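# Clamp the part in the vise against jaw and stop

## Task

Take the block from the infeed plate and set it in the vise so it rests flat on the two low support bars between the jaws, with its milled slot facing downward. Its long side must sit against the fixed jaw (the jaw not mounted on the air cylinder's rod) and one of its ends must touch the work stop, the short rod between the jaws. Regripping by setting the block in the V-block is permitted. At the end the hand must have released it and backed away; the block has to stay in that position with no help from the robot.

## Robot and tools

Robot: two arms, left_arm and right_arm, placed across the table from one another. Each carries an identical five-finger right hand, so hand axes and numbers mean the same on both (they are not mirrored). Cameras: cam_left_wrist and cam_right_wrist, each 672x504. show_instructions displays a reference page of the hand.

Scene frame: origin on the table top halfway between the arm bases, z up, table surface at z = 0, left_arm's base toward +y. The state line gives each hand point's position (m), orientation as quaternion wxyz, and velocities (m/s, rad/s). Printed positions get less accurate far from the base.

Hand point: a spot 0.05 m in front of the palm, where index pad and thumb tip meet in a pinch. Its +z runs along the straightened fingers (which extend 0.06-0.07 m past it), +y points out of the palm, +x crosses the palm toward the little finger. Across the palm the hand spans 0.08 m on the little-finger side and 0.02 m (thumb in front) to 0.09 m on the thumb side. A wrist bracket on the little-finger side sits 0.03 m beyond the point along +y and 0.11 m across; it can collide.

execute_actions {"actions": [...], "pictures": bool}. The list holds zero or one item. Empty list: just report state. Action: {"rows": [[28 numbers], ...], "steps": n}, up to 15 rows, n at most 15 (default 15), each step 1/30 s; rows apply one per step and the last row repeats to fill. Wait: {"steps": n}, n up to 300, counted from the previous result, so your reply time uses some of it. A refused call moves nothing.

Row layout, one flat list of 28 values, each in [-1, 1], always including both arms: left_arm dx, dy, dz, rx, ry, rz, then left_gripper little, ring, middle, index, thumb_bend, thumb_turn, force_limit, speed; then the same 14 for right_arm/right_gripper. dx..rz are an offset, not a pose: the target equals the hand point's pose in the latest result showing it (or its current pose if none yet, and for later calls in the same reply), shifted in the hand point's own axes. Every row counts from that same base, not from the previous row; all zeros send the arm back to it. Scale: 1.0 = 0.6 m or 180 degrees; rx, ry, rz form one rotation vector.

Hand values are absolute targets. Fingers: +1 straight, -1 curled into the palm. thumb_bend: +1 straight, -1 fully bent. thumb_turn: +1 beside the palm, -1 across in front of it. A pinch is near index -0.22, thumb_bend -0.75, thumb_turn -0.57. force_limit maps -1..+1 linearly to about 0..10 N at the fingertip (0..15 N for both thumb motors) and only stops closing motion. speed maps -1..+1 to near zero..full (full travel in 0.6 s). There is no 'unchanged' value: resend the last eight hand numbers used, or before any, hand_measured plus hand_force_limit and hand_speed.

move {target, speed, stop_force}: target is one 28-value row as above (offsets from the same base). Both hand points follow straight lines, finishing together in 0.5-10 s (cut off at 10 s). speed: m/s, 0.002-0.5, default 0.25; rotation capped at twice that in rad/s. stop_force: N, 9-40, shared by both arms, not allowed in the first 0.2 s; an arm stops when its wrist sensor feels that much extra push opposing its motion for 2 steps, then backs up 2 steps and holds. Use it only with slow speeds and without rotation; omit it when lifting away from something you press on. The 'move:' line reports the ending (done, off_target, moving, held, fault, contact) and limits (paced = pose clipped; held = some steps blocked, after which the arm may jump fast), plus distance to target.

wait {seconds}: 0-10, sends nothing. zoom_image {camera, region [x0, y0, x1, y1]}: pixels of that camera's latest image, at most 504x504. finished_scene {scene}: ends the current scene irreversibly and grades it.

Motion facts: per step the commanded pose is clamped to 100 mm and 16 degrees from the measured pose; motion lags commands by about 0.17 s. After an action the arm only completes its last clamped pose, so check the result and send the remainder. A 'Hand target' line shows where the controller is driving. 'pose unreachable' and HELD mark steps the clearance check altered or blocked.

Gripping: with thumb fully in front, the hand wraps objects 0.035-0.08 m wide, the object lying across the palm on the wrist side of the point. Turn the thumb before approaching. Motors move only when their target changes by 0.01 or more, then lock on reaching target or force_limit. hand_stopped_by per motor: moving, target, force, stalled, fault. hand_load_n is positive when pushed open; a grip lost shows as loads near 0. Close slowly (speed -0.9 or below) for gentle grips.

Sensors and faults: Wrist force/torque are in each end effector's axes, offset within 4 N, noise up to 2.4 N, saturating near 50 N. Joint torque readings are approximate. Contact torque at limits (139 N m for shoulder and elbow joints, 26 N m for wrists) or outside force of 150 N halts that arm for 10 s. Motors heat while loaded: warning at 70 °C, brakes at 85 °C.

Avoid: dropping or knocking anything off the table, hard pushes into firm surfaces (arms are stiff; small overshoot can fault), arms striking or pressing on each other, and fast impacts. Loose items may get nudged occasionally; verify the part's placement before finishing.

Each tool is called after "Call:" as a command line: name --argument value for each argument, lists and objects as JSON in quotes; but a table of rows of numbers goes row by row, as --pt "numbers of a row", without its own name.

## Session

Call:
execute_actions --actions '[]'

Scene clock: 0.00 s of 6600.00 s.
left_arm: end_effector_position=(+0.3077, +0.4505, +0.4704) hand_measured=(+1.000, +1.000, +1.000, +1.000, +1.000, +1.000) hand_load_n=(+0.0, +0.0, +0.0, +0.0, +0.0, +0.0) hand_stopped_by=(target, target, target, target, target, target) hand_force_limit=0.00 hand_speed=-0.80 end_effector_quat_wxyz=(-0.012, +0.358, +0.933, -0.009) end_effector_velocity=(+0.000, -0.000, -0.000) end_effector_angular_velocity=(+0.000, +0.000, +0.001) | right_arm: end_effector_position=(+0.1637, -0.2746, +0.4854) hand_measured=(+1.000, +1.000, +1.000, +1.000, +1.000, +1.000) hand_load_n=(+0.0, +0.0, +0.0, +0.0, +0.0, +0.0) hand_stopped_by=(target, target, target, target, target, target) hand_force_limit=0.00 hand_speed=-0.80 end_effector_quat_wxyz=(+0.021, -0.253, +0.967, -0.011) end_effector_velocity=(+0.000, +0.000, -0.000) end_effector_angular_velocity=(+0.000, +0.000, -0.000)
Joint positions: left_arm=[ 0.705 -1.735  1.37   1.945  1.6   -1.862] | right_arm=[-1.388 -1.75   1.331  1.948  1.591 -1.886]
Joint velocities: left_arm=[ 0.001  0.     0.    -0.     0.    -0.   ] | right_arm=[-0.  0.  0. -0. -0. -0.]
Joint torques (N m, as the arm reports them, + toward a larger angle): no reading
Wrist force (N, on the end effector, along its own x y z axes, offset not removed): no reading
Wrist torque (N m, same axes, about the end effector's origin, offset not removed): no reading
Hand target (left_arm): +0.308, +0.451, +0.470; -0.012, +0.358, +0.933, -0.009
Hand target (right_arm): +0.164, -0.275, +0.485; +0.021, -0.253, +0.967, -0.011

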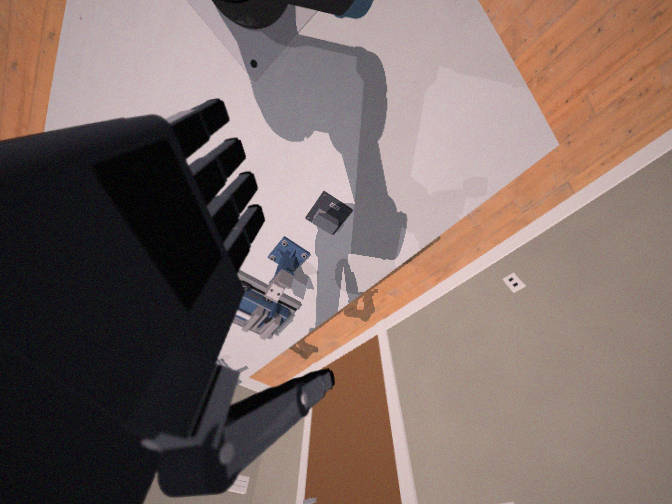

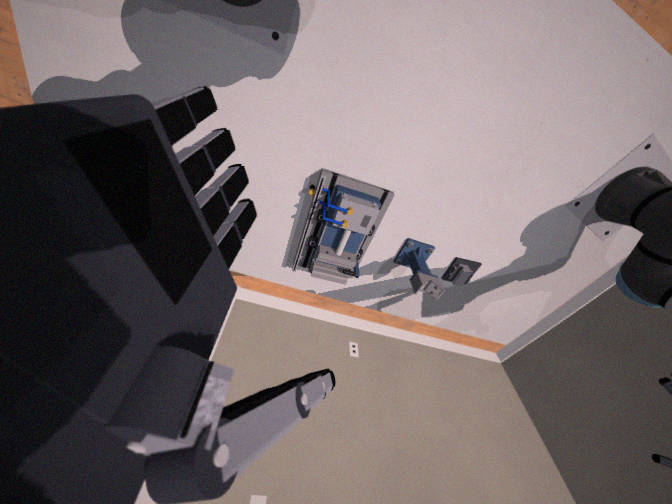

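Call:
zoom_image --camera "cam_right_wrist" --region '[390, 230, 490, 305]'

Call:
zoom_image --camera "cam_left_wrist" --region '[290, 180, 370, 250]'

Region (390, 230, 490, 305) of cam_right_wrist's 672x504 image, scaled by 5.040, with more detail than that image has; it fills the top 378 rows of this view, and the rest is white.

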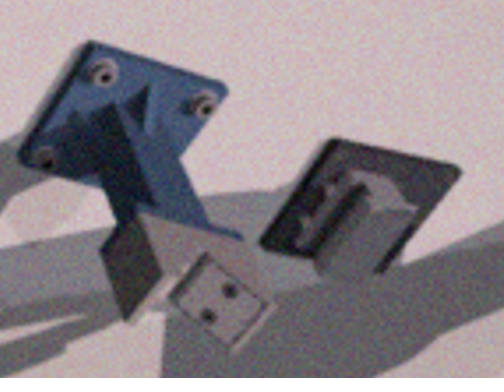

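Region (290, 180, 370, 250) of cam_left_wrist's 672x504 image, scaled by 6.300, with more detail than that image has; it fills the top 441 rows of this view, and the rest is white.

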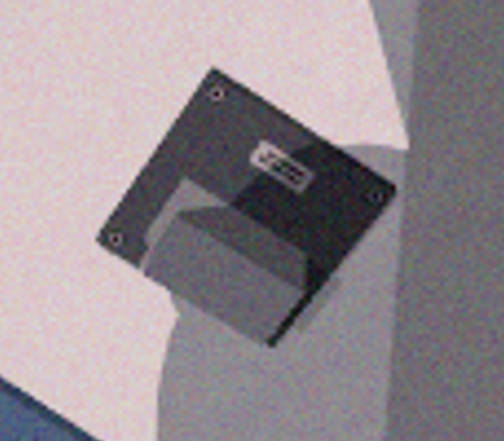

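Call:
move --target '[-0.369,-0.118,0.365,0.0707,0.1678,-0.2243,1,1,1,1,1,1,0,-0.8,-0.5945,-0.049,0.4157,-0.0614,0.1873,0.1538,1,1,1,1,1,1,0,-0.8]'

Call:
zoom_image --camera "cam_left_wrist" --region '[300, 190, 420, 310]'

Call:
zoom_image --camera "cam_right_wrist" --region '[260, 185, 400, 305]'

Scene clock: 33.70 s of 6600.00 s.
left_arm: end_effector_position=(+0.4184, +0.2475, +0.2505) hand_measured=(+1.000, +1.000, +1.000, +1.000, +1.000, +1.000) hand_load_n=(+0.0, +0.0, +0.0, +0.0, +0.0, +0.0) hand_stopped_by=(target, target, target, target, target, target) hand_force_limit=0.00 hand_speed=-0.80 end_effector_quat_wxyz=(+0.290, -0.005, -0.957, +0.012) end_effector_velocity=(+0.000, +0.000, -0.000) end_effector_angular_velocity=(+0.001, +0.002, +0.001) | right_arm: end_effector_position=(+0.4997, -0.1282, +0.2494) hand_measured=(+1.000, +1.000, +1.000, +1.000, +1.000, +1.000) hand_load_n=(+0.0, +0.0, +0.0, +0.0, +0.0, +0.0) hand_stopped_by=(target, target, target, target, target, target) hand_force_limit=0.00 hand_speed=-0.80 end_effector_quat_wxyz=(-0.279, -0.005, +0.960, +0.013) end_effector_velocity=(+0.001, +0.001, -0.000) end_effector_angular_velocity=(-0.004, +0.004, +0.004)
Joint positions: left_arm=[ 0.912 -0.837  0.942  1.88   2.004 -2.285] | right_arm=[-1.306 -0.544  0.438  2.22   1.402 -1.35 ]
Joint velocities: left_arm=[ 0.001  0.002 -0.002  0.002  0.    -0.   ] | right_arm=[ 0.002  0.017 -0.031  0.019  0.003  0.001]
Joint torques (N m, as the arm reports them, + toward a larger angle): left_arm=[  8.95 -40.12 -29.24   4.58   2.45  -1.25] | right_arm=[ 13.78 -40.84 -25.81   4.99   1.42   1.79]
Wrist force (N, on the end effector, along its own x y z axes, offset not removed): left_arm=[0.2 -1.0 0.4] | right_arm=[-0.6 -0.7 -1.5]
Wrist torque (N m, same axes, about the end effector's origin, offset not removed): left_arm=[-0.08 -0.02 -0.23] | right_arm=[0.05 0.27 -0.13]
Hand target (left_arm): +0.418, +0.248, +0.250; -0.291, +0.005, +0.957, -0.012
Hand target (right_arm): +0.500, -0.128, +0.249; -0.279, -0.005, +0.960, +0.012
Off the commanded pose (left_arm): 0.001 m, 0 deg.
Off the commanded pose (right_arm): 0.001 m, 0 deg.
After step 90, 28.27 s passed at rest.
move: done

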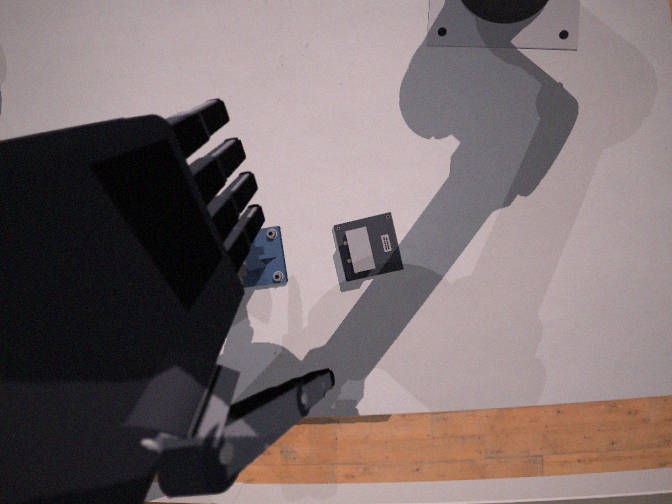

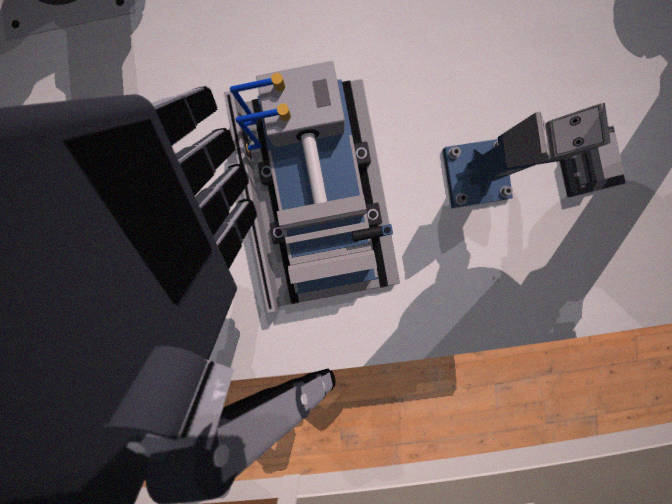

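Region (300, 190, 420, 310) of cam_left_wrist's 672x504 image, scaled by 4.200, with more detail than that image has.

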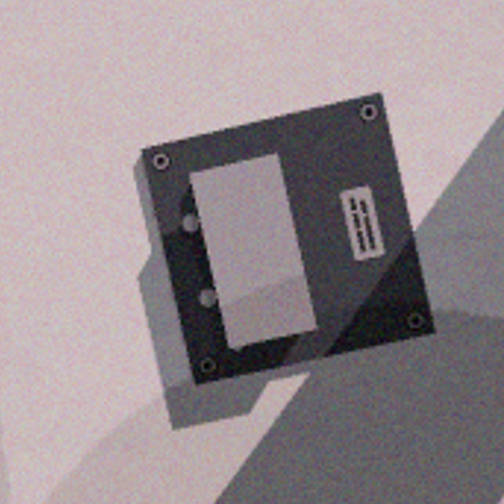

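Region (260, 185, 400, 305) of cam_right_wrist's 672x504 image, scaled by 3.600, with more detail than that image has; it fills the top 432 rows of this view, and the rest is white.

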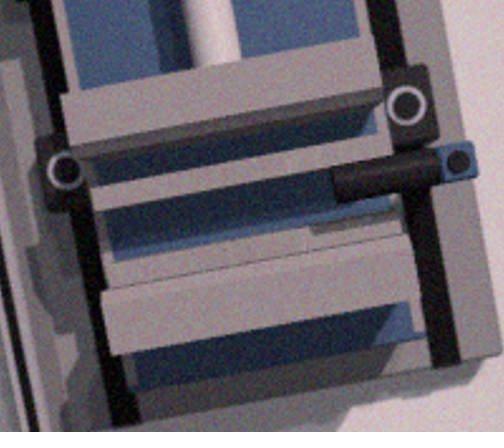

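Call:
move --target '[-0.033,0.136,0.094,0.698,0.001,-0.429,-1,-1,0.55,0.55,0.75,-0.9,0,0,0.223,0.213,0.083,0,0,0,1,1,1,1,1,1,0,-0.8]' --speed 0.3

Scene clock: 54.97 s of 6600.00 s.
left_arm: end_effector_position=(+0.4041, +0.3276, +0.1893) hand_measured=(-1.000, -1.000, +0.550, +0.550, +0.750, -0.900) hand_load_n=(+0.0, +0.0, +0.0, +0.0, +0.0, +0.0) hand_stopped_by=(target, target, target, target, target, target) hand_force_limit=0.00 hand_speed=0.00 end_effector_quat_wxyz=(+0.095, +0.716, -0.261, +0.640) end_effector_velocity=(-0.000, -0.000, -0.000) end_effector_angular_velocity=(+0.002, -0.002, +0.012) | right_arm: end_effector_position=(+0.3598, -0.0015, +0.2826) hand_measured=(+1.000, +1.000, +1.000, +1.000, +1.000, +1.000) hand_load_n=(+0.0, +0.0, +0.0, +0.0, +0.0, +0.0) hand_stopped_by=(target, target, target, target, target, target) hand_force_limit=0.00 hand_speed=-0.80 end_effector_quat_wxyz=(-0.279, -0.005, +0.960, +0.013) end_effector_velocity=(+0.000, -0.000, +0.000) end_effector_angular_velocity=(-0.000, +0.000, -0.001)
Joint positions: left_arm=[ 0.723 -2.079  2.511 -0.245  1.067 -4.601] | right_arm=[-1.04  -0.71   0.653  2.115  1.27  -1.112]
Joint velocities: left_arm=[-0.024 -0.007  0.003  0.007 -0.036 -0.005] | right_arm=[-0.    -0.    -0.     0.001 -0.     0.   ]
Joint torques (N m, as the arm reports them, + toward a larger angle): left_arm=[-10.18  -6.43 -10.63   1.    -1.79  -1.44] | right_arm=[ 13.94 -61.   -29.64   0.78  -2.08   1.73]
Wrist force (N, on the end effector, along its own x y z axes, offset not removed): left_arm=[1.5 -0.5 0.1] | right_arm=[-0.4 0.0 -1.4]
Wrist torque (N m, same axes, about the end effector's origin, offset not removed): left_arm=[0.04 -0.21 -0.08] | right_arm=[0.06 0.13 -0.04]
Hand target (left_arm): +0.404, +0.328, +0.189; +0.094, +0.716, -0.261, +0.640
Hand target (right_arm): +0.360, -0.002, +0.283; -0.279, -0.005, +0.960, +0.013
Off the commanded pose (left_arm): 0.001 m, 0 deg.
Off the commanded pose (right_arm): 0.000 m, 0 deg.
After step 90, 13.40 s passed at rest.
move: done

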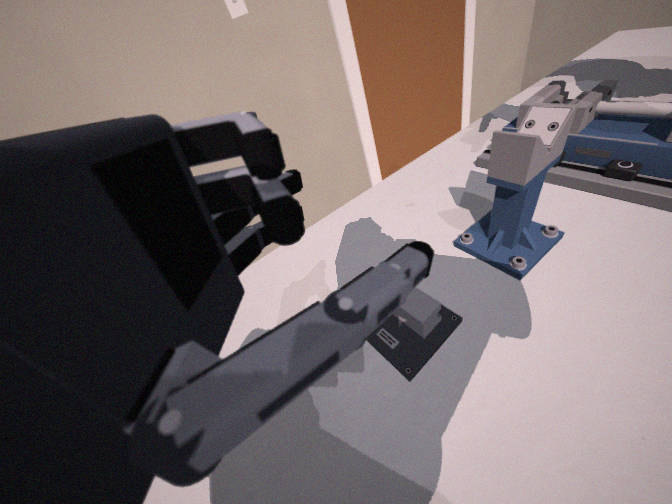

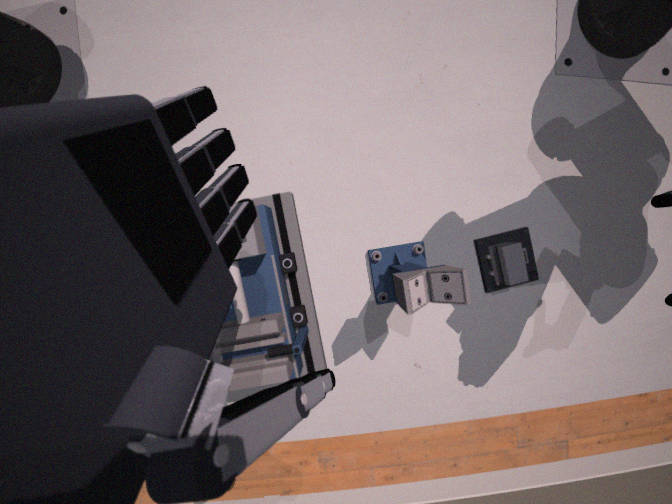

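Call:
move --target '[-0.162,0.102,0.081,0,0,0,-1,-1,0.55,0.55,0.75,-0.9,0,0,0,0,0,0,0,0,1,1,1,1,1,1,0,-0.8]' --speed 0.12

Call:
zoom_image --camera "cam_right_wrist" --region '[460, 190, 620, 330]'

Scene clock: 60.67 s of 6600.00 s.
left_arm: end_effector_position=(+0.4119, +0.2778, +0.0757) hand_measured=(-1.000, -1.000, +0.550, +0.550, +0.750, -0.900) hand_load_n=(+0.0, +0.0, +0.0, +0.0, +0.0, +0.0) hand_stopped_by=(target, target, target, target, target, target) hand_force_limit=0.00 hand_speed=0.00 end_effector_quat_wxyz=(+0.094, +0.716, -0.261, +0.640) end_effector_velocity=(+0.001, -0.001, -0.001) end_effector_angular_velocity=(-0.001, -0.002, -0.001) | right_arm: end_effector_position=(+0.3598, -0.0015, +0.2826) hand_measured=(+1.000, +1.000, +1.000, +1.000, +1.000, +1.000) hand_load_n=(+0.0, +0.0, +0.0, +0.0, +0.0, +0.0) hand_stopped_by=(target, target, target, target, target, target) hand_force_limit=0.00 hand_speed=-0.80 end_effector_quat_wxyz=(-0.279, -0.005, +0.960, +0.013) end_effector_velocity=(-0.000, +0.000, +0.000) end_effector_angular_velocity=(+0.001, -0.000, +0.000)
Joint positions: left_arm=[ 0.605 -1.638  2.641 -0.802  0.951 -4.627] | right_arm=[-1.04  -0.71   0.653  2.115  1.27  -1.112]
Joint velocities: left_arm=[ 0.003  0.01   0.001 -0.014  0.003  0.002] | right_arm=[ 0.     0.    -0.001 -0.    -0.    -0.   ]
Joint torques (N m, as the arm reports them, + toward a larger angle): left_arm=[ 9.35 -3.01 -1.99 -2.55  1.59  1.82] | right_arm=[  9.03 -60.64 -26.89   3.45  -1.52   0.55]
Wrist force (N, on the end effector, along its own x y z axes, offset not removed): left_arm=[0.8 0.7 1.1] | right_arm=[0.3 0.2 0.1]
Wrist torque (N m, same axes, about the end effector's origin, offset not removed): left_arm=[0.16 -0.14 0.01] | right_arm=[0.16 -0.01 -0.10]
Hand target (left_arm): +0.412, +0.278, +0.076; +0.094, +0.716, -0.261, +0.640
Hand target (right_arm): +0.360, -0.002, +0.283; -0.279, -0.005, +0.960, +0.013
Off the commanded pose (left_arm): 0.001 m, 0 deg.
Off the commanded pose (right_arm): 0.000 m, 0 deg.
After step 90, 1.20 s passed at rest.
move: done

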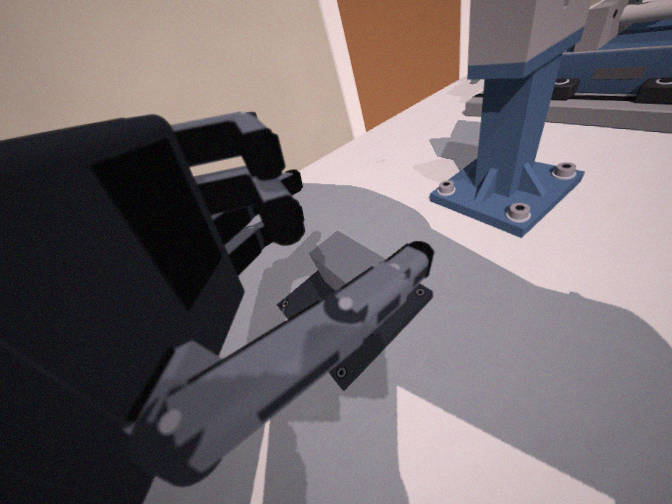

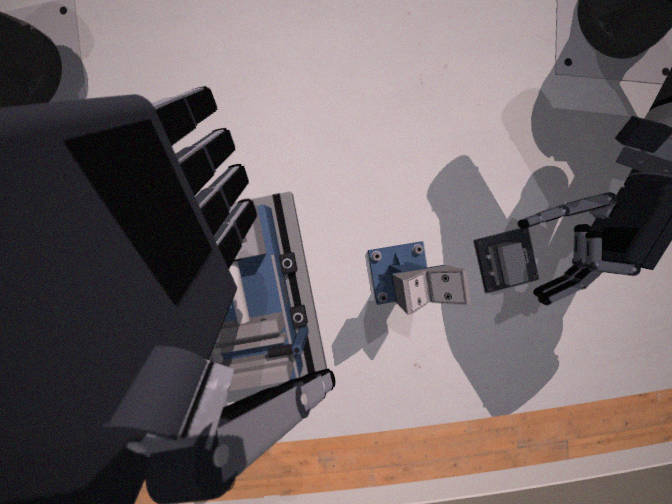

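Region (460, 190, 620, 330) of cam_right_wrist's 672x504 image, scaled by 3.150, with more detail than that image has; it fills the top 441 rows of this view, and the rest is white.

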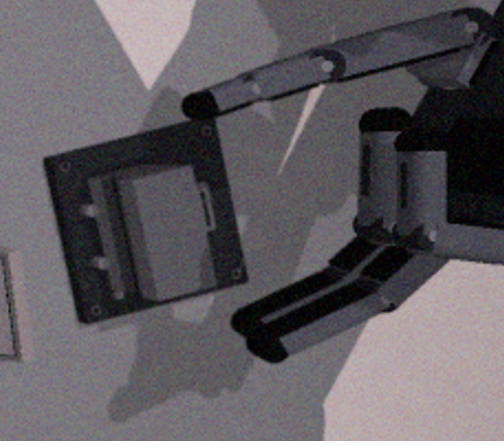

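Call:
move --target '[-0.071,0.0065,0.022,0,0,0,-1,-1,0.55,0.55,0.75,-0.9,0,0,0,0,0,0,0,0,1,1,1,1,1,1,0,-0.8]' --speed 0.03 --stop_force 10

Call:
zoom_image --camera "cam_right_wrist" --region '[460, 190, 620, 330]'

Scene clock: 70.80 s of 6600.00 s.
left_arm: end_effector_position=(+0.4195, +0.2791, +0.0318) hand_measured=(-1.000, -1.000, +0.550, +0.550, +0.750, -0.900) hand_load_n=(+0.0, +0.0, +0.0, +0.0, +0.0, +0.0) hand_stopped_by=(target, target, target, target, target, target) hand_force_limit=0.00 hand_speed=0.00 end_effector_quat_wxyz=(+0.094, +0.716, -0.261, +0.640) end_effector_velocity=(+0.000, +0.000, -0.001) end_effector_angular_velocity=(+0.001, -0.000, +0.000) | right_arm: end_effector_position=(+0.3598, -0.0015, +0.2826) hand_measured=(+1.000, +1.000, +1.000, +1.000, +1.000, +1.000) hand_load_n=(+0.0, +0.0, +0.0, +0.0, +0.0, +0.0) hand_stopped_by=(target, target, target, target, target, target) hand_force_limit=0.00 hand_speed=-0.80 end_effector_quat_wxyz=(-0.279, -0.005, +0.960, +0.013) end_effector_velocity=(+0.000, -0.000, -0.000) end_effector_angular_velocity=(-0.000, -0.001, +0.000)
Joint positions: left_arm=[ 0.65  -1.424  2.663 -1.044  0.995 -4.617] | right_arm=[-1.04  -0.71   0.653  2.115  1.27  -1.112]
Joint velocities: left_arm=[ 0.002  0.007  0.    -0.007  0.001  0.001] | right_arm=[-0.    -0.     0.    -0.001  0.001  0.   ]
Joint torques (N m, as the arm reports them, + toward a larger angle): left_arm=[ 9.18 -7.7   2.56 -2.61  1.53  1.79] | right_arm=[ -6.54 -59.1  -19.74   3.49  -0.24  -0.55]
Wrist force (N, on the end effector, along its own x y z axes, offset not removed): left_arm=[1.0 0.2 -0.1] | right_arm=[0.8 0.0 -4.7]
Wrist torque (N m, same axes, about the end effector's origin, offset not removed): left_arm=[0.14 -0.07 -0.03] | right_arm=[0.35 0.07 -0.09]
Hand target (left_arm): +0.420, +0.279, +0.032; +0.094, +0.716, -0.261, +0.640
Hand target (right_arm): +0.360, -0.002, +0.283; -0.279, -0.005, +0.960, +0.013
Off the commanded pose (left_arm): 0.000 m, 0 deg.
Off the commanded pose (right_arm): 0.000 m, 0 deg.
After step 90, 5.30 s passed at rest.
move: done

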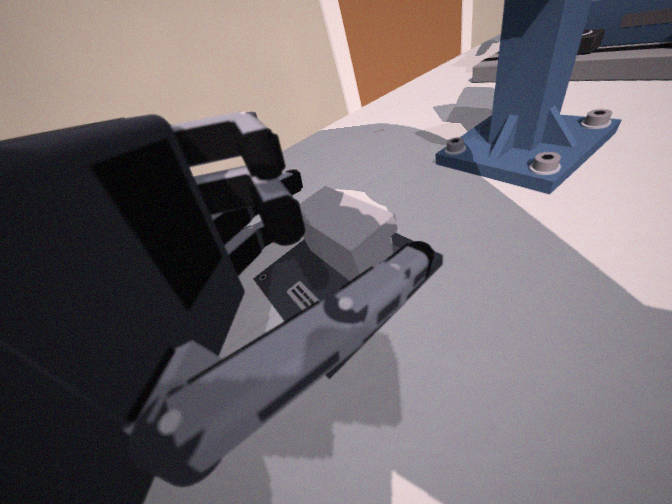

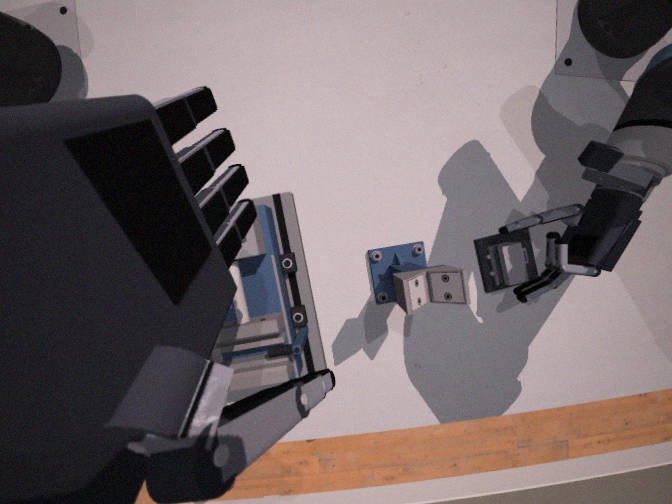

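Region (460, 190, 620, 330) of cam_right_wrist's 672x504 image, scaled by 3.150, with more detail than that image has; it fills the top 441 rows of this view, and the rest is white.

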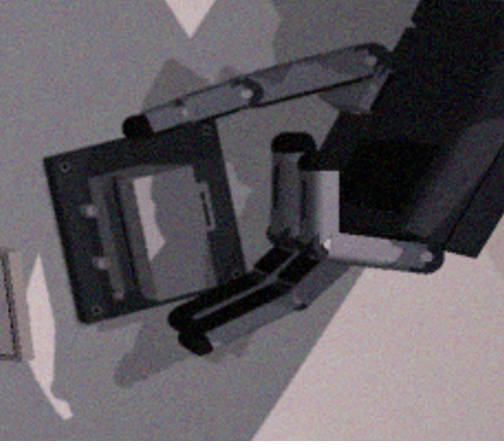

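Call:
move --target '[-0.019,-0.005,0.0065,0,0,0,-1,-1,0.45,0.45,0.55,-0.9,-0.5,-0.7,0,0,0,0,0,0,1,1,1,1,1,1,0,-0.8]' --speed 0.01 --stop_force 9

Call:
zoom_image --camera "cam_right_wrist" --region '[460, 200, 580, 320]'

Scene clock: 77.80 s of 6600.00 s.
left_arm: end_effector_position=(+0.4238, +0.2826, +0.0208) hand_measured=(-1.000, -1.000, +0.450, +0.450, +0.550, -0.900) hand_load_n=(+0.0, +0.0, +0.0, +0.0, +0.0, +0.0) hand_stopped_by=(target, target, target, target, target, target) hand_force_limit=-0.50 hand_speed=-0.70 end_effector_quat_wxyz=(+0.094, +0.716, -0.261, +0.640) end_effector_velocity=(+0.001, +0.000, -0.001) end_effector_angular_velocity=(-0.001, +0.000, +0.000) | right_arm: end_effector_position=(+0.3598, -0.0015, +0.2826) hand_measured=(+1.000, +1.000, +1.000, +1.000, +1.000, +1.000) hand_load_n=(+0.0, +0.0, +0.0, +0.0, +0.0, +0.0) hand_stopped_by=(target, target, target, target, target, target) hand_force_limit=0.00 hand_speed=-0.80 end_effector_quat_wxyz=(-0.279, -0.005, +0.960, +0.013) end_effector_velocity=(-0.000, -0.000, -0.000) end_effector_angular_velocity=(-0.001, +0.001, -0.000)
Joint positions: left_arm=[ 0.681 -1.366  2.662 -1.104  1.026 -4.61 ] | right_arm=[-1.04  -0.71   0.653  2.115  1.27  -1.112]
Joint velocities: left_arm=[ 0.004  0.007 -0.001 -0.007  0.004  0.   ] | right_arm=[-0.  0.  0.  0. -0.  0.]
Joint torques (N m, as the arm reports them, + toward a larger angle): left_arm=[ 10.59  -9.15 -15.82  -2.49   1.89   1.84] | right_arm=[ -6.3  -58.55 -20.1    3.46  -0.02   0.65]
Wrist force (N, on the end effector, along its own x y z axes, offset not removed): left_arm=[0.7 -0.1 0.8] | right_arm=[-1.2 -1.1 -1.0]
Wrist torque (N m, same axes, about the end effector's origin, offset not removed): left_arm=[0.05 -0.06 -0.10] | right_arm=[-0.06 0.30 -0.22]
Hand target (left_arm): +0.424, +0.283, +0.021; +0.094, +0.716, -0.261, +0.640
Hand target (right_arm): +0.360, -0.002, +0.283; -0.279, -0.005, +0.960, +0.013
Off the commanded pose (left_arm): 0.000 m, 0 deg.
Off the commanded pose (right_arm): 0.000 m, 0 deg.
After step 90, 2.53 s passed at rest.
move: done

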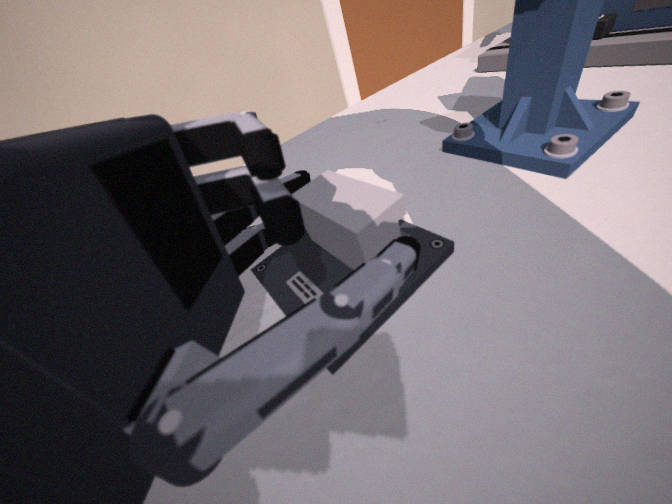

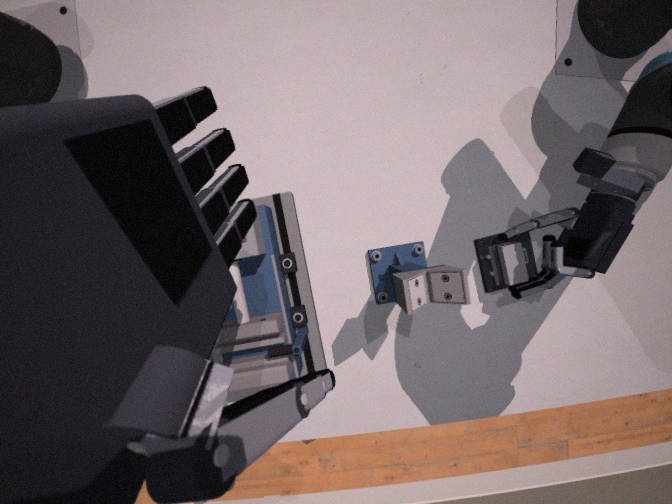

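Region (460, 200, 580, 320) of cam_right_wrist's 672x504 image, scaled by 4.200, with more detail than that image has.

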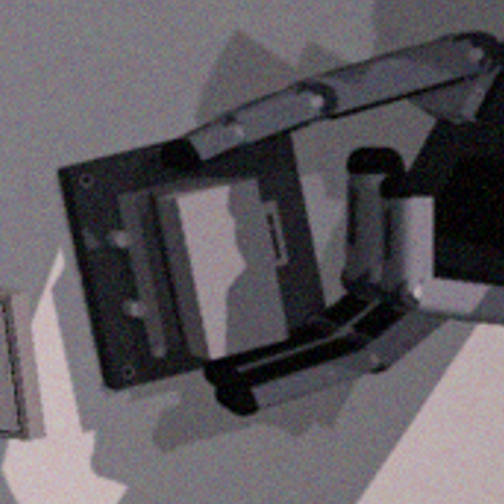

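Call:
move --target '[-0.002,-0.006,-0.005,0,0,0,-1,-1,0.3,0.3,-0.1,-0.9,0.8,-0.88,0,0,0,0,0,0,1,1,1,1,1,1,0,-0.8]' --speed 0.02

Call:
zoom_image --camera "cam_right_wrist" --region '[460, 200, 580, 320]'

Scene clock: 85.43 s of 6600.00 s.
left_arm: end_effector_position=(+0.4230, +0.2874, +0.0209) hand_measured=(-1.000, -1.000, +0.300, +0.300, +0.244, -0.900) hand_load_n=(+0.0, +0.0, +5.0, +7.5, +12.5, +0.5) hand_stopped_by=(target, target, target, target, force, target) hand_force_limit=0.80 hand_speed=-0.88 end_effector_quat_wxyz=(+0.094, +0.716, -0.261, +0.640) end_effector_velocity=(-0.000, -0.000, +0.000) end_effector_angular_velocity=(-0.000, -0.001, -0.001) | right_arm: end_effector_position=(+0.3598, -0.0015, +0.2826) hand_measured=(+1.000, +1.000, +1.000, +1.000, +1.000, +1.000) hand_load_n=(+0.0, +0.0, +0.0, +0.0, +0.0, +0.0) hand_stopped_by=(target, target, target, target, target, target) hand_force_limit=0.00 hand_speed=-0.80 end_effector_quat_wxyz=(-0.279, -0.005, +0.960, +0.013) end_effector_velocity=(+0.000, -0.000, -0.000) end_effector_angular_velocity=(-0.001, -0.001, +0.000)
Joint positions: left_arm=[ 0.691 -1.371  2.67  -1.108  1.036 -4.607] | right_arm=[-1.04  -0.71   0.653  2.115  1.27  -1.112]
Joint velocities: left_arm=[-0.001 -0.001  0.001 -0.    -0.     0.   ] | right_arm=[-0.     0.     0.    -0.001  0.001  0.   ]
Joint torques (N m, as the arm reports them, + toward a larger angle): left_arm=[  9.06 -22.46   2.61  -2.6    0.23   1.73] | right_arm=[ -6.19 -58.29 -19.51   3.39  -0.04   1.59]
Wrist force (N, on the end effector, along its own x y z axes, offset not removed): left_arm=[1.3 0.7 1.9] | right_arm=[0.7 1.7 -1.4]
Wrist torque (N m, same axes, about the end effector's origin, offset not removed): left_arm=[0.08 -0.23 0.00] | right_arm=[0.39 -0.06 0.00]
Hand target (left_arm): +0.423, +0.287, +0.021; +0.094, +0.716, -0.261, +0.640
Hand target (right_arm): +0.360, -0.002, +0.283; -0.279, -0.005, +0.960, +0.013
Off the commanded pose (left_arm): 0.000 m, 0 deg.
Off the commanded pose (right_arm): 0.000 m, 0 deg.
After step 90, 1.73 s passed at rest.
move: done

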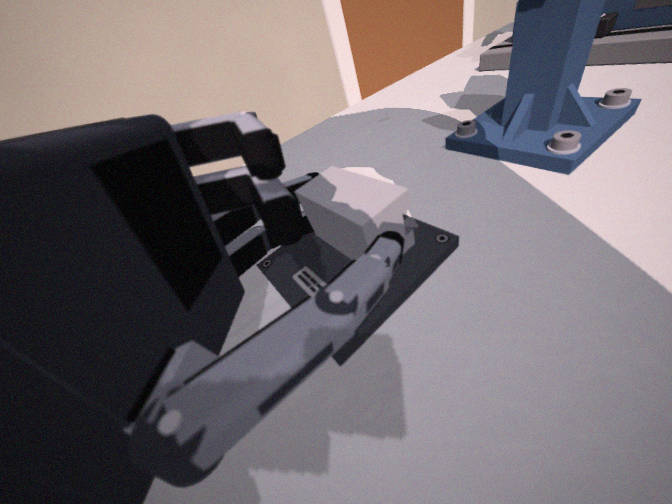

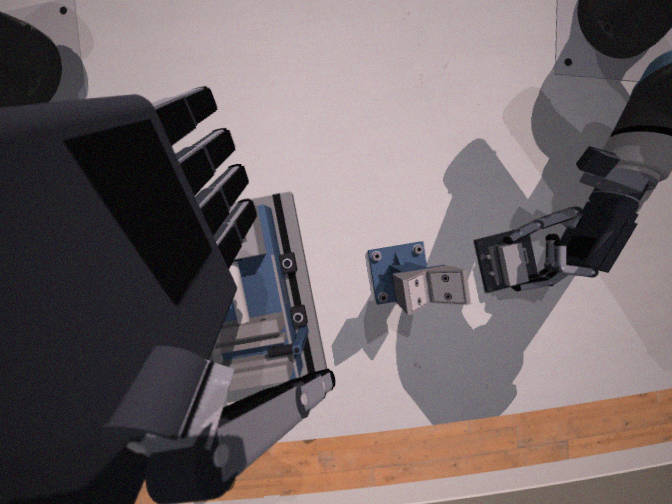

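Region (460, 200, 580, 320) of cam_right_wrist's 672x504 image, scaled by 4.200, with more detail than that image has.

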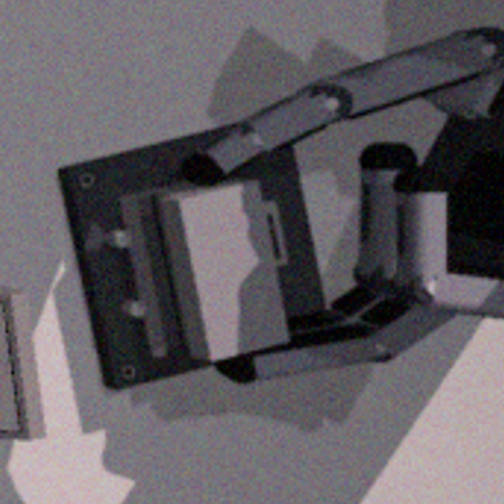

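Call:
move --target '[0.37,-0.077,-0.0625,0,0,0,-1,-1,0.3,0.3,-0.1,-0.9,0.8,-0.88,-0.24,-0.603,-0.054,-0.2105,0.353,0.7978,-1,-1,1,1,0.45,1,0.3,0]' --speed 0.3

Scene clock: 99.00 s of 6600.00 s.
left_arm: end_effector_position=(+0.4228, +0.2877, +0.2503) hand_measured=(-1.000, -1.000, +0.300, +0.300, +0.244, -0.900) hand_load_n=(+0.0, +0.0, +5.0, +7.5, +12.5, +0.5) hand_stopped_by=(target, target, target, target, force, target) hand_force_limit=0.80 hand_speed=-0.88 end_effector_quat_wxyz=(+0.094, +0.716, -0.261, +0.640) end_effector_velocity=(+0.000, +0.000, -0.000) end_effector_angular_velocity=(+0.002, +0.000, +0.000) | right_arm: end_effector_position=(+0.4990, -0.3613, +0.2226) hand_measured=(-1.000, -1.000, +1.000, +1.000, +0.450, +1.000) hand_load_n=(+0.0, +0.0, +0.0, +0.0, +0.0, +0.0) hand_stopped_by=(target, target, target, target, target, target) hand_force_limit=0.30 hand_speed=0.00 end_effector_quat_wxyz=(-0.430, +0.901, +0.047, -0.023) end_effector_velocity=(-0.000, -0.001, +0.000) end_effector_angular_velocity=(-0.003, +0.002, -0.005)
Joint positions: left_arm=[ 0.691 -2.024  2.318 -0.104  1.036 -4.607] | right_arm=[-1.847 -0.952  1.27   1.672  0.759  1.022]
Joint velocities: left_arm=[-0.     0.001 -0.     0.001 -0.001  0.001] | right_arm=[-0.001 -0.001 -0.001 -0.002  0.002  0.008]
Joint torques (N m, as the arm reports them, + toward a larger angle): left_arm=[-10.45 -10.06 -31.69   0.68  -1.94  -1.4 ] | right_arm=[-13.19 -52.03 -29.07   0.34   0.45   2.26]
Wrist force (N, on the end effector, along its own x y z axes, offset not removed): left_arm=[-0.9 0.4 0.8] | right_arm=[0.6 1.4 -1.1]
Wrist torque (N m, same axes, about the end effector's origin, offset not removed): left_arm=[0.09 -0.06 -0.11] | right_arm=[0.31 0.00 -0.06]
Hand target (left_arm): +0.423, +0.288, +0.250; +0.094, +0.716, -0.261, +0.640
Hand target (right_arm): +0.499, -0.361, +0.223; -0.430, +0.901, +0.047, -0.023
Off the commanded pose (left_arm): 0.001 m, 0 deg.
Off the commanded pose (right_arm): 0.001 m, 0 deg.
After step 90, 5.37 s passed at rest.
move: done

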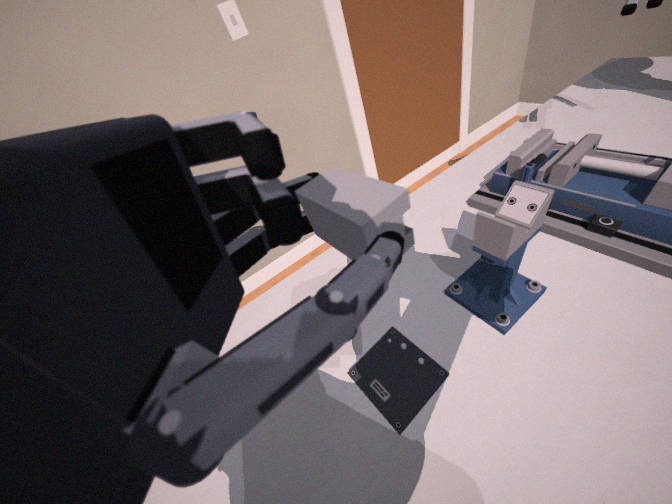

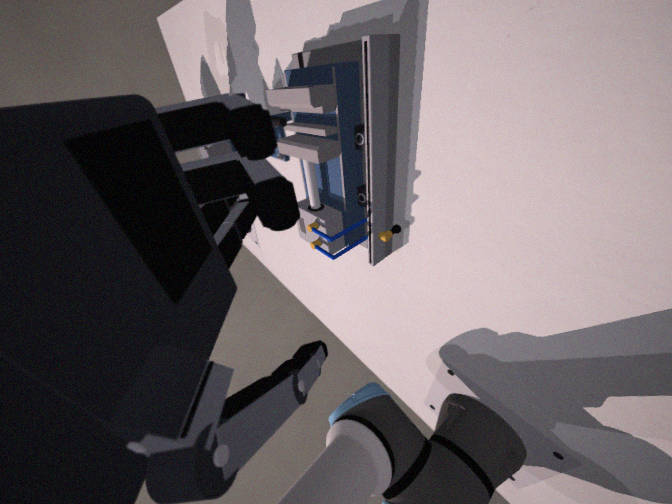

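Call:
move --target '[0.143,0.559,0.4655,-0.2837,0.1465,0.5998,-1,-1,0.3,0.3,-0.1,-0.9,0.8,-0.88,-0.08,0,-0.06,0.11,0,0,1,1,1,1,0.45,1,0.3,0]' --speed 0.22

Scene clock: 113.53 s of 6600.00 s.
left_arm: end_effector_position=(+0.5033, -0.1484, +0.2216) hand_measured=(-1.000, -1.000, +0.300, +0.300, +0.244, -0.900) hand_load_n=(+0.0, +0.0, +5.5, +7.0, +12.5, -0.5) hand_stopped_by=(target, target, target, target, force, target) hand_force_limit=0.80 hand_speed=-0.88 end_effector_quat_wxyz=(-0.138, -0.011, -0.896, +0.421) end_effector_velocity=(+0.001, -0.002, +0.001) end_effector_angular_velocity=(+0.008, -0.001, -0.003) | right_arm: end_effector_position=(+0.4540, -0.3940, +0.2454) hand_measured=(+1.000, +1.000, +1.000, +1.000, +0.450, +1.000) hand_load_n=(+0.0, +0.0, +0.0, +0.0, +0.0, +0.0) hand_stopped_by=(target, target, target, target, target, target) hand_force_limit=0.30 hand_speed=0.00 end_effector_quat_wxyz=(-0.579, +0.814, +0.042, -0.031) end_effector_velocity=(+0.000, -0.000, +0.000) end_effector_angular_velocity=(+0.001, -0.000, -0.001)
Joint positions: left_arm=[ 0.563 -0.786  0.718  0.722  1.649 -2.752] | right_arm=[-2.042 -1.004  1.601  1.968  0.646  0.48 ]
Joint velocities: left_arm=[ 0.     0.014 -0.03   0.023  0.     0.005] | right_arm=[-0.001 -0.     0.001  0.    -0.    -0.001]
Joint torques (N m, as the arm reports them, + toward a larger angle): left_arm=[-10.04 -45.16 -31.42   1.98   1.42   1.7 ] | right_arm=[-13.04 -48.82  -6.94   4.09  -2.19  -1.64]
Wrist force (N, on the end effector, along its own x y z axes, offset not removed): left_arm=[2.2 0.2 1.2] | right_arm=[-0.7 -0.7 -1.4]
Wrist torque (N m, same axes, about the end effector's origin, offset not removed): left_arm=[-0.03 -0.22 -0.06] | right_arm=[-0.07 0.22 -0.14]
Hand target (left_arm): +0.503, -0.149, +0.222; +0.138, +0.011, +0.896, -0.421
Hand target (right_arm): +0.454, -0.394, +0.245; -0.579, +0.814, +0.042, -0.031
Off the commanded pose (left_arm): 0.001 m, 0 deg.
Off the commanded pose (right_arm): 0.000 m, 0 deg.
After step 90, 6.20 s passed at rest.
move: done

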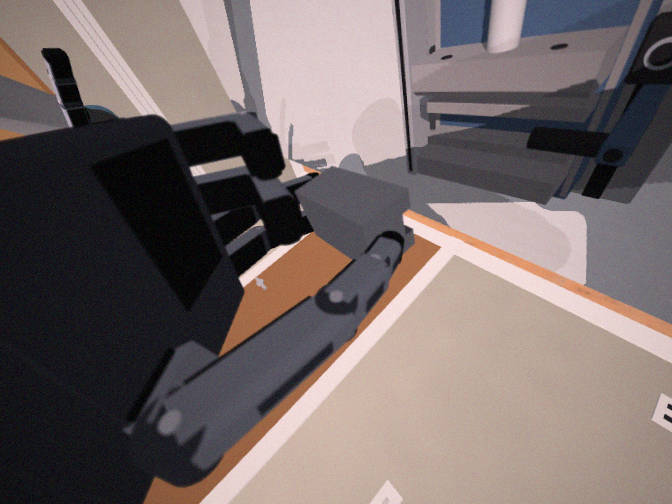

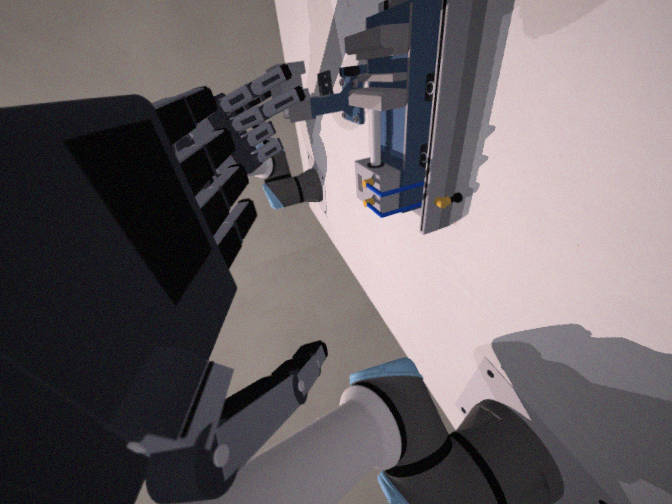

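Call:
move --target '[0.0367,0.106,0.086,0,0,0,-1,-1,0.3,0.3,-0.1,-0.9,0.8,-0.88,0,0,0,0,0,0,1,1,1,1,0.45,1,0.3,0]' --speed 0.08

Call:
zoom_image --camera "cam_right_wrist" --region '[300, 10, 440, 130]'

Scene clock: 120.53 s of 6600.00 s.
left_arm: end_effector_position=(+0.5033, -0.1487, +0.1369) hand_measured=(-1.000, -1.000, +0.300, +0.300, +0.244, -0.900) hand_load_n=(+0.0, +0.0, +5.5, +7.0, +12.5, -0.5) hand_stopped_by=(target, target, target, target, force, target) hand_force_limit=0.80 hand_speed=-0.88 end_effector_quat_wxyz=(-0.138, -0.011, -0.896, +0.421) end_effector_velocity=(+0.000, -0.000, -0.001) end_effector_angular_velocity=(-0.001, -0.001, -0.000) | right_arm: end_effector_position=(+0.4540, -0.3940, +0.2454) hand_measured=(+1.000, +1.000, +1.000, +1.000, +0.450, +1.000) hand_load_n=(+0.0, +0.0, +0.0, +0.0, +0.0, +0.0) hand_stopped_by=(target, target, target, target, target, target) hand_force_limit=0.30 hand_speed=0.00 end_effector_quat_wxyz=(-0.579, +0.814, +0.042, -0.031) end_effector_velocity=(-0.000, +0.000, -0.000) end_effector_angular_velocity=(-0.000, -0.000, +0.000)
Joint positions: left_arm=[ 0.562 -0.776  0.916  0.514  1.649 -2.752] | right_arm=[-2.042 -1.004  1.601  1.968  0.646  0.48 ]
Joint velocities: left_arm=[ 0.     0.     0.003 -0.005  0.     0.001] | right_arm=[ 0.  0. -0. -0.  0. -0.]
Joint torques (N m, as the arm reports them, + toward a larger angle): left_arm=[-10.19 -46.01 -12.68  -1.75  -1.63  -1.07] | right_arm=[ -6.66 -47.51 -25.57   1.56  -1.71   1.84]
Wrist force (N, on the end effector, along its own x y z axes, offset not removed): left_arm=[1.0 1.9 1.6] | right_arm=[-0.1 1.8 -3.5]
Wrist torque (N m, same axes, about the end effector's origin, offset not removed): left_arm=[0.18 -0.10 -0.03] | right_arm=[0.47 0.24 -0.09]
Hand target (left_arm): +0.503, -0.149, +0.137; +0.138, +0.011, +0.896, -0.421
Hand target (right_arm): +0.454, -0.394, +0.245; -0.579, +0.814, +0.042, -0.031
Off the commanded pose (left_arm): 0.000 m, 0 deg.
Off the commanded pose (right_arm): 0.000 m, 0 deg.
After step 90, 2.57 s passed at rest.
move: done

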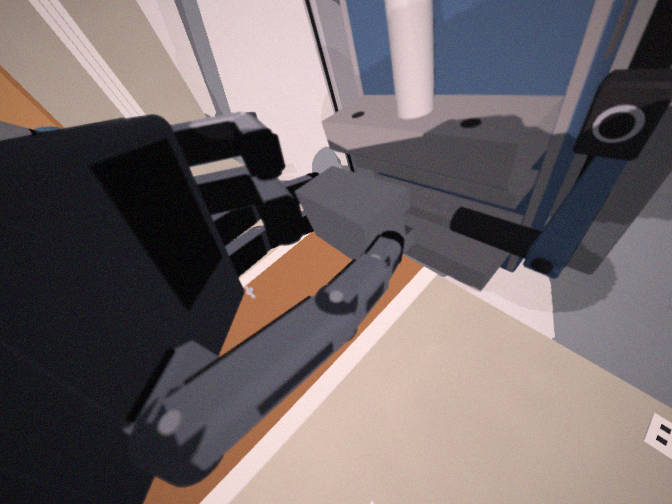

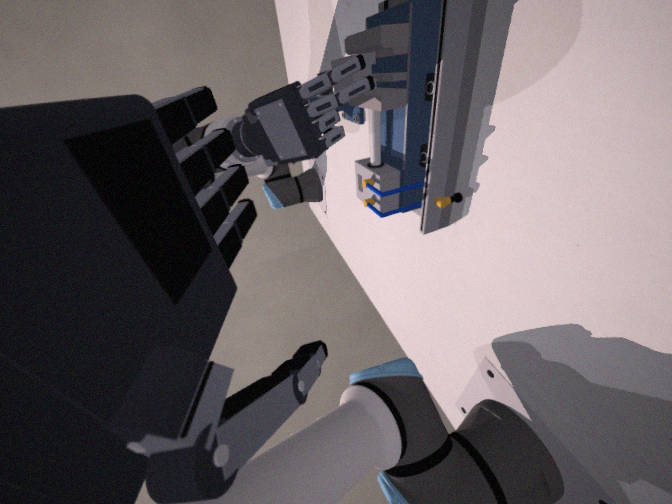

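Region (300, 10, 440, 130) of cam_right_wrist's 672x504 image, scaled by 3.600, with more detail than that image has; it fills the top 432 rows of this view, and the rest is white.

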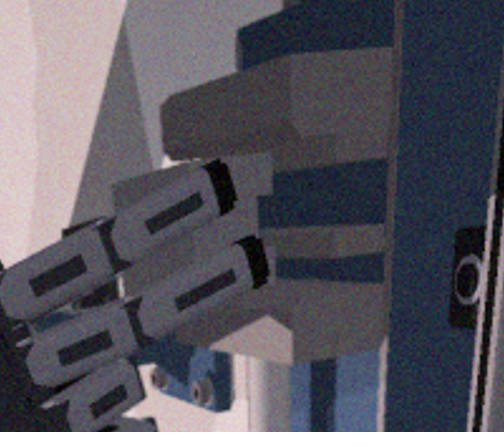

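Call:
move --target '[0.005,0.0066,0.0225,0,0,0,-1,-1,0.3,0.3,-0.1,-0.9,0.8,-0.88,0,0,0,0,0,0,1,1,1,1,0.45,1,0.3,0]' --speed 0.02

Call:
zoom_image --camera "cam_right_wrist" --region '[300, 10, 440, 130]'

Call:
zoom_image --camera "cam_left_wrist" --region '[290, 100, 540, 310]'

Scene clock: 127.37 s of 6600.00 s.
left_arm: end_effector_position=(+0.5042, -0.1566, +0.1251) hand_measured=(-1.000, -1.000, +0.300, +0.300, +0.244, -0.900) hand_load_n=(+0.0, +0.0, +5.5, +7.0, +12.5, -0.5) hand_stopped_by=(target, target, target, target, force, target) hand_force_limit=0.80 hand_speed=-0.88 end_effector_quat_wxyz=(-0.138, -0.011, -0.896, +0.421) end_effector_velocity=(+0.001, -0.000, -0.002) end_effector_angular_velocity=(+0.001, +0.001, +0.002) | right_arm: end_effector_position=(+0.4540, -0.3940, +0.2454) hand_measured=(+1.000, +1.000, +1.000, +1.000, +0.450, +1.000) hand_load_n=(+0.0, +0.0, +0.0, +0.0, +0.0, +0.0) hand_stopped_by=(target, target, target, target, target, target) hand_force_limit=0.30 hand_speed=0.00 end_effector_quat_wxyz=(-0.579, +0.814, +0.042, -0.031) end_effector_velocity=(+0.000, -0.000, -0.000) end_effector_angular_velocity=(+0.000, -0.000, -0.001)
Joint positions: left_arm=[ 0.559 -0.749  0.899  0.504  1.646 -2.755] | right_arm=[-2.042 -1.004  1.601  1.968  0.646  0.48 ]
Joint velocities: left_arm=[ 0.001  0.004 -0.002 -0.    -0.001 -0.001] | right_arm=[-0.001  0.     0.    -0.001 -0.001  0.   ]
Joint torques (N m, as the arm reports them, + toward a larger angle): left_arm=[ -9.8  -47.3  -31.48  -1.7   -1.56  -1.22] | right_arm=[ 11.58 -43.91 -13.65   1.53  -1.88   1.73]
Wrist force (N, on the end effector, along its own x y z axes, offset not removed): left_arm=[0.2 1.3 0.5] | right_arm=[0.7 0.2 -1.9]
Wrist torque (N m, same axes, about the end effector's origin, offset not removed): left_arm=[0.13 0.04 -0.08] | right_arm=[0.18 -0.04 -0.01]
Hand target (left_arm): +0.504, -0.157, +0.125; +0.138, +0.011, +0.896, -0.421
Hand target (right_arm): +0.454, -0.394, +0.245; -0.579, +0.814, +0.042, -0.031
Off the commanded pose (left_arm): 0.000 m, 0 deg.
Off the commanded pose (right_arm): 0.000 m, 0 deg.
After step 90, 2.87 s passed at rest.
move: done

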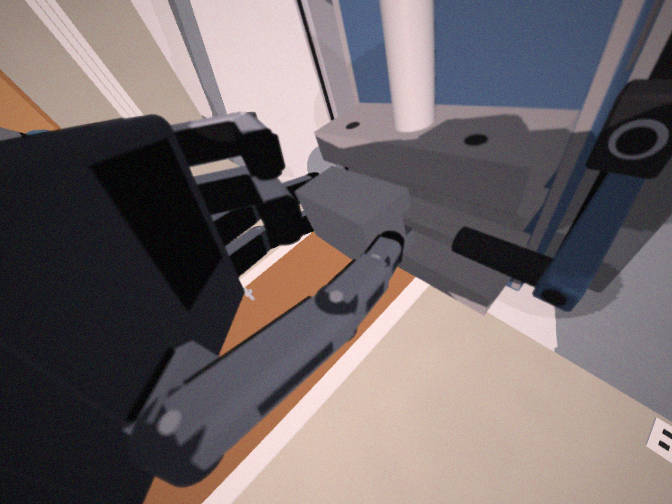

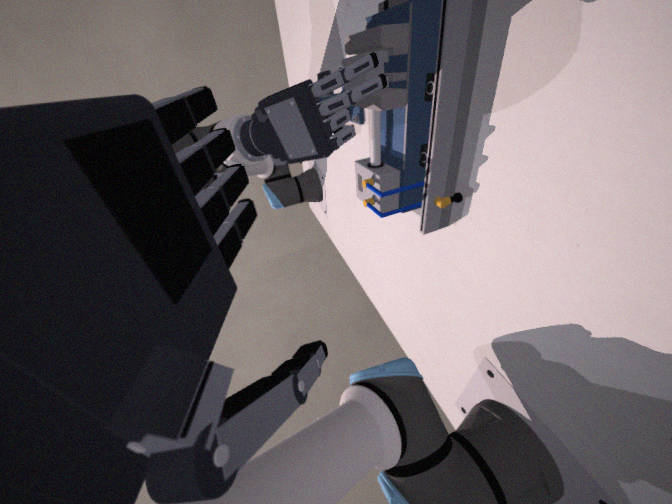

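Region (300, 10, 440, 130) of cam_right_wrist's 672x504 image, scaled by 3.600, with more detail than that image has; it fills the top 432 rows of this view, and the rest is white.

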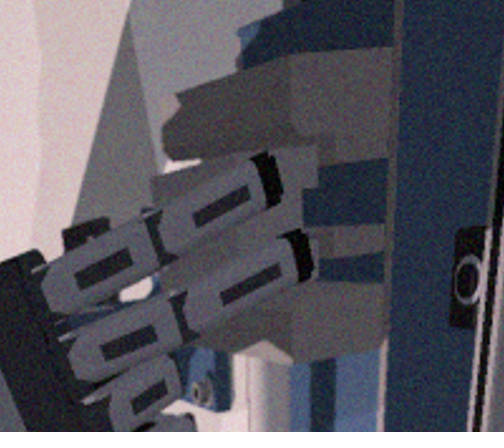

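Region (290, 100, 540, 310) of cam_left_wrist's 672x504 image, scaled by 2.016, with more detail than that image has; it fills the top 423 rows of this view, and the rest is white.

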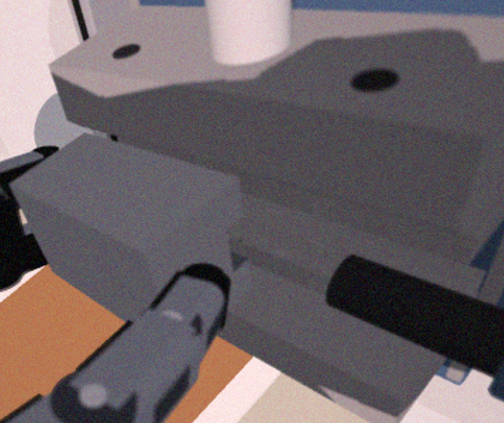

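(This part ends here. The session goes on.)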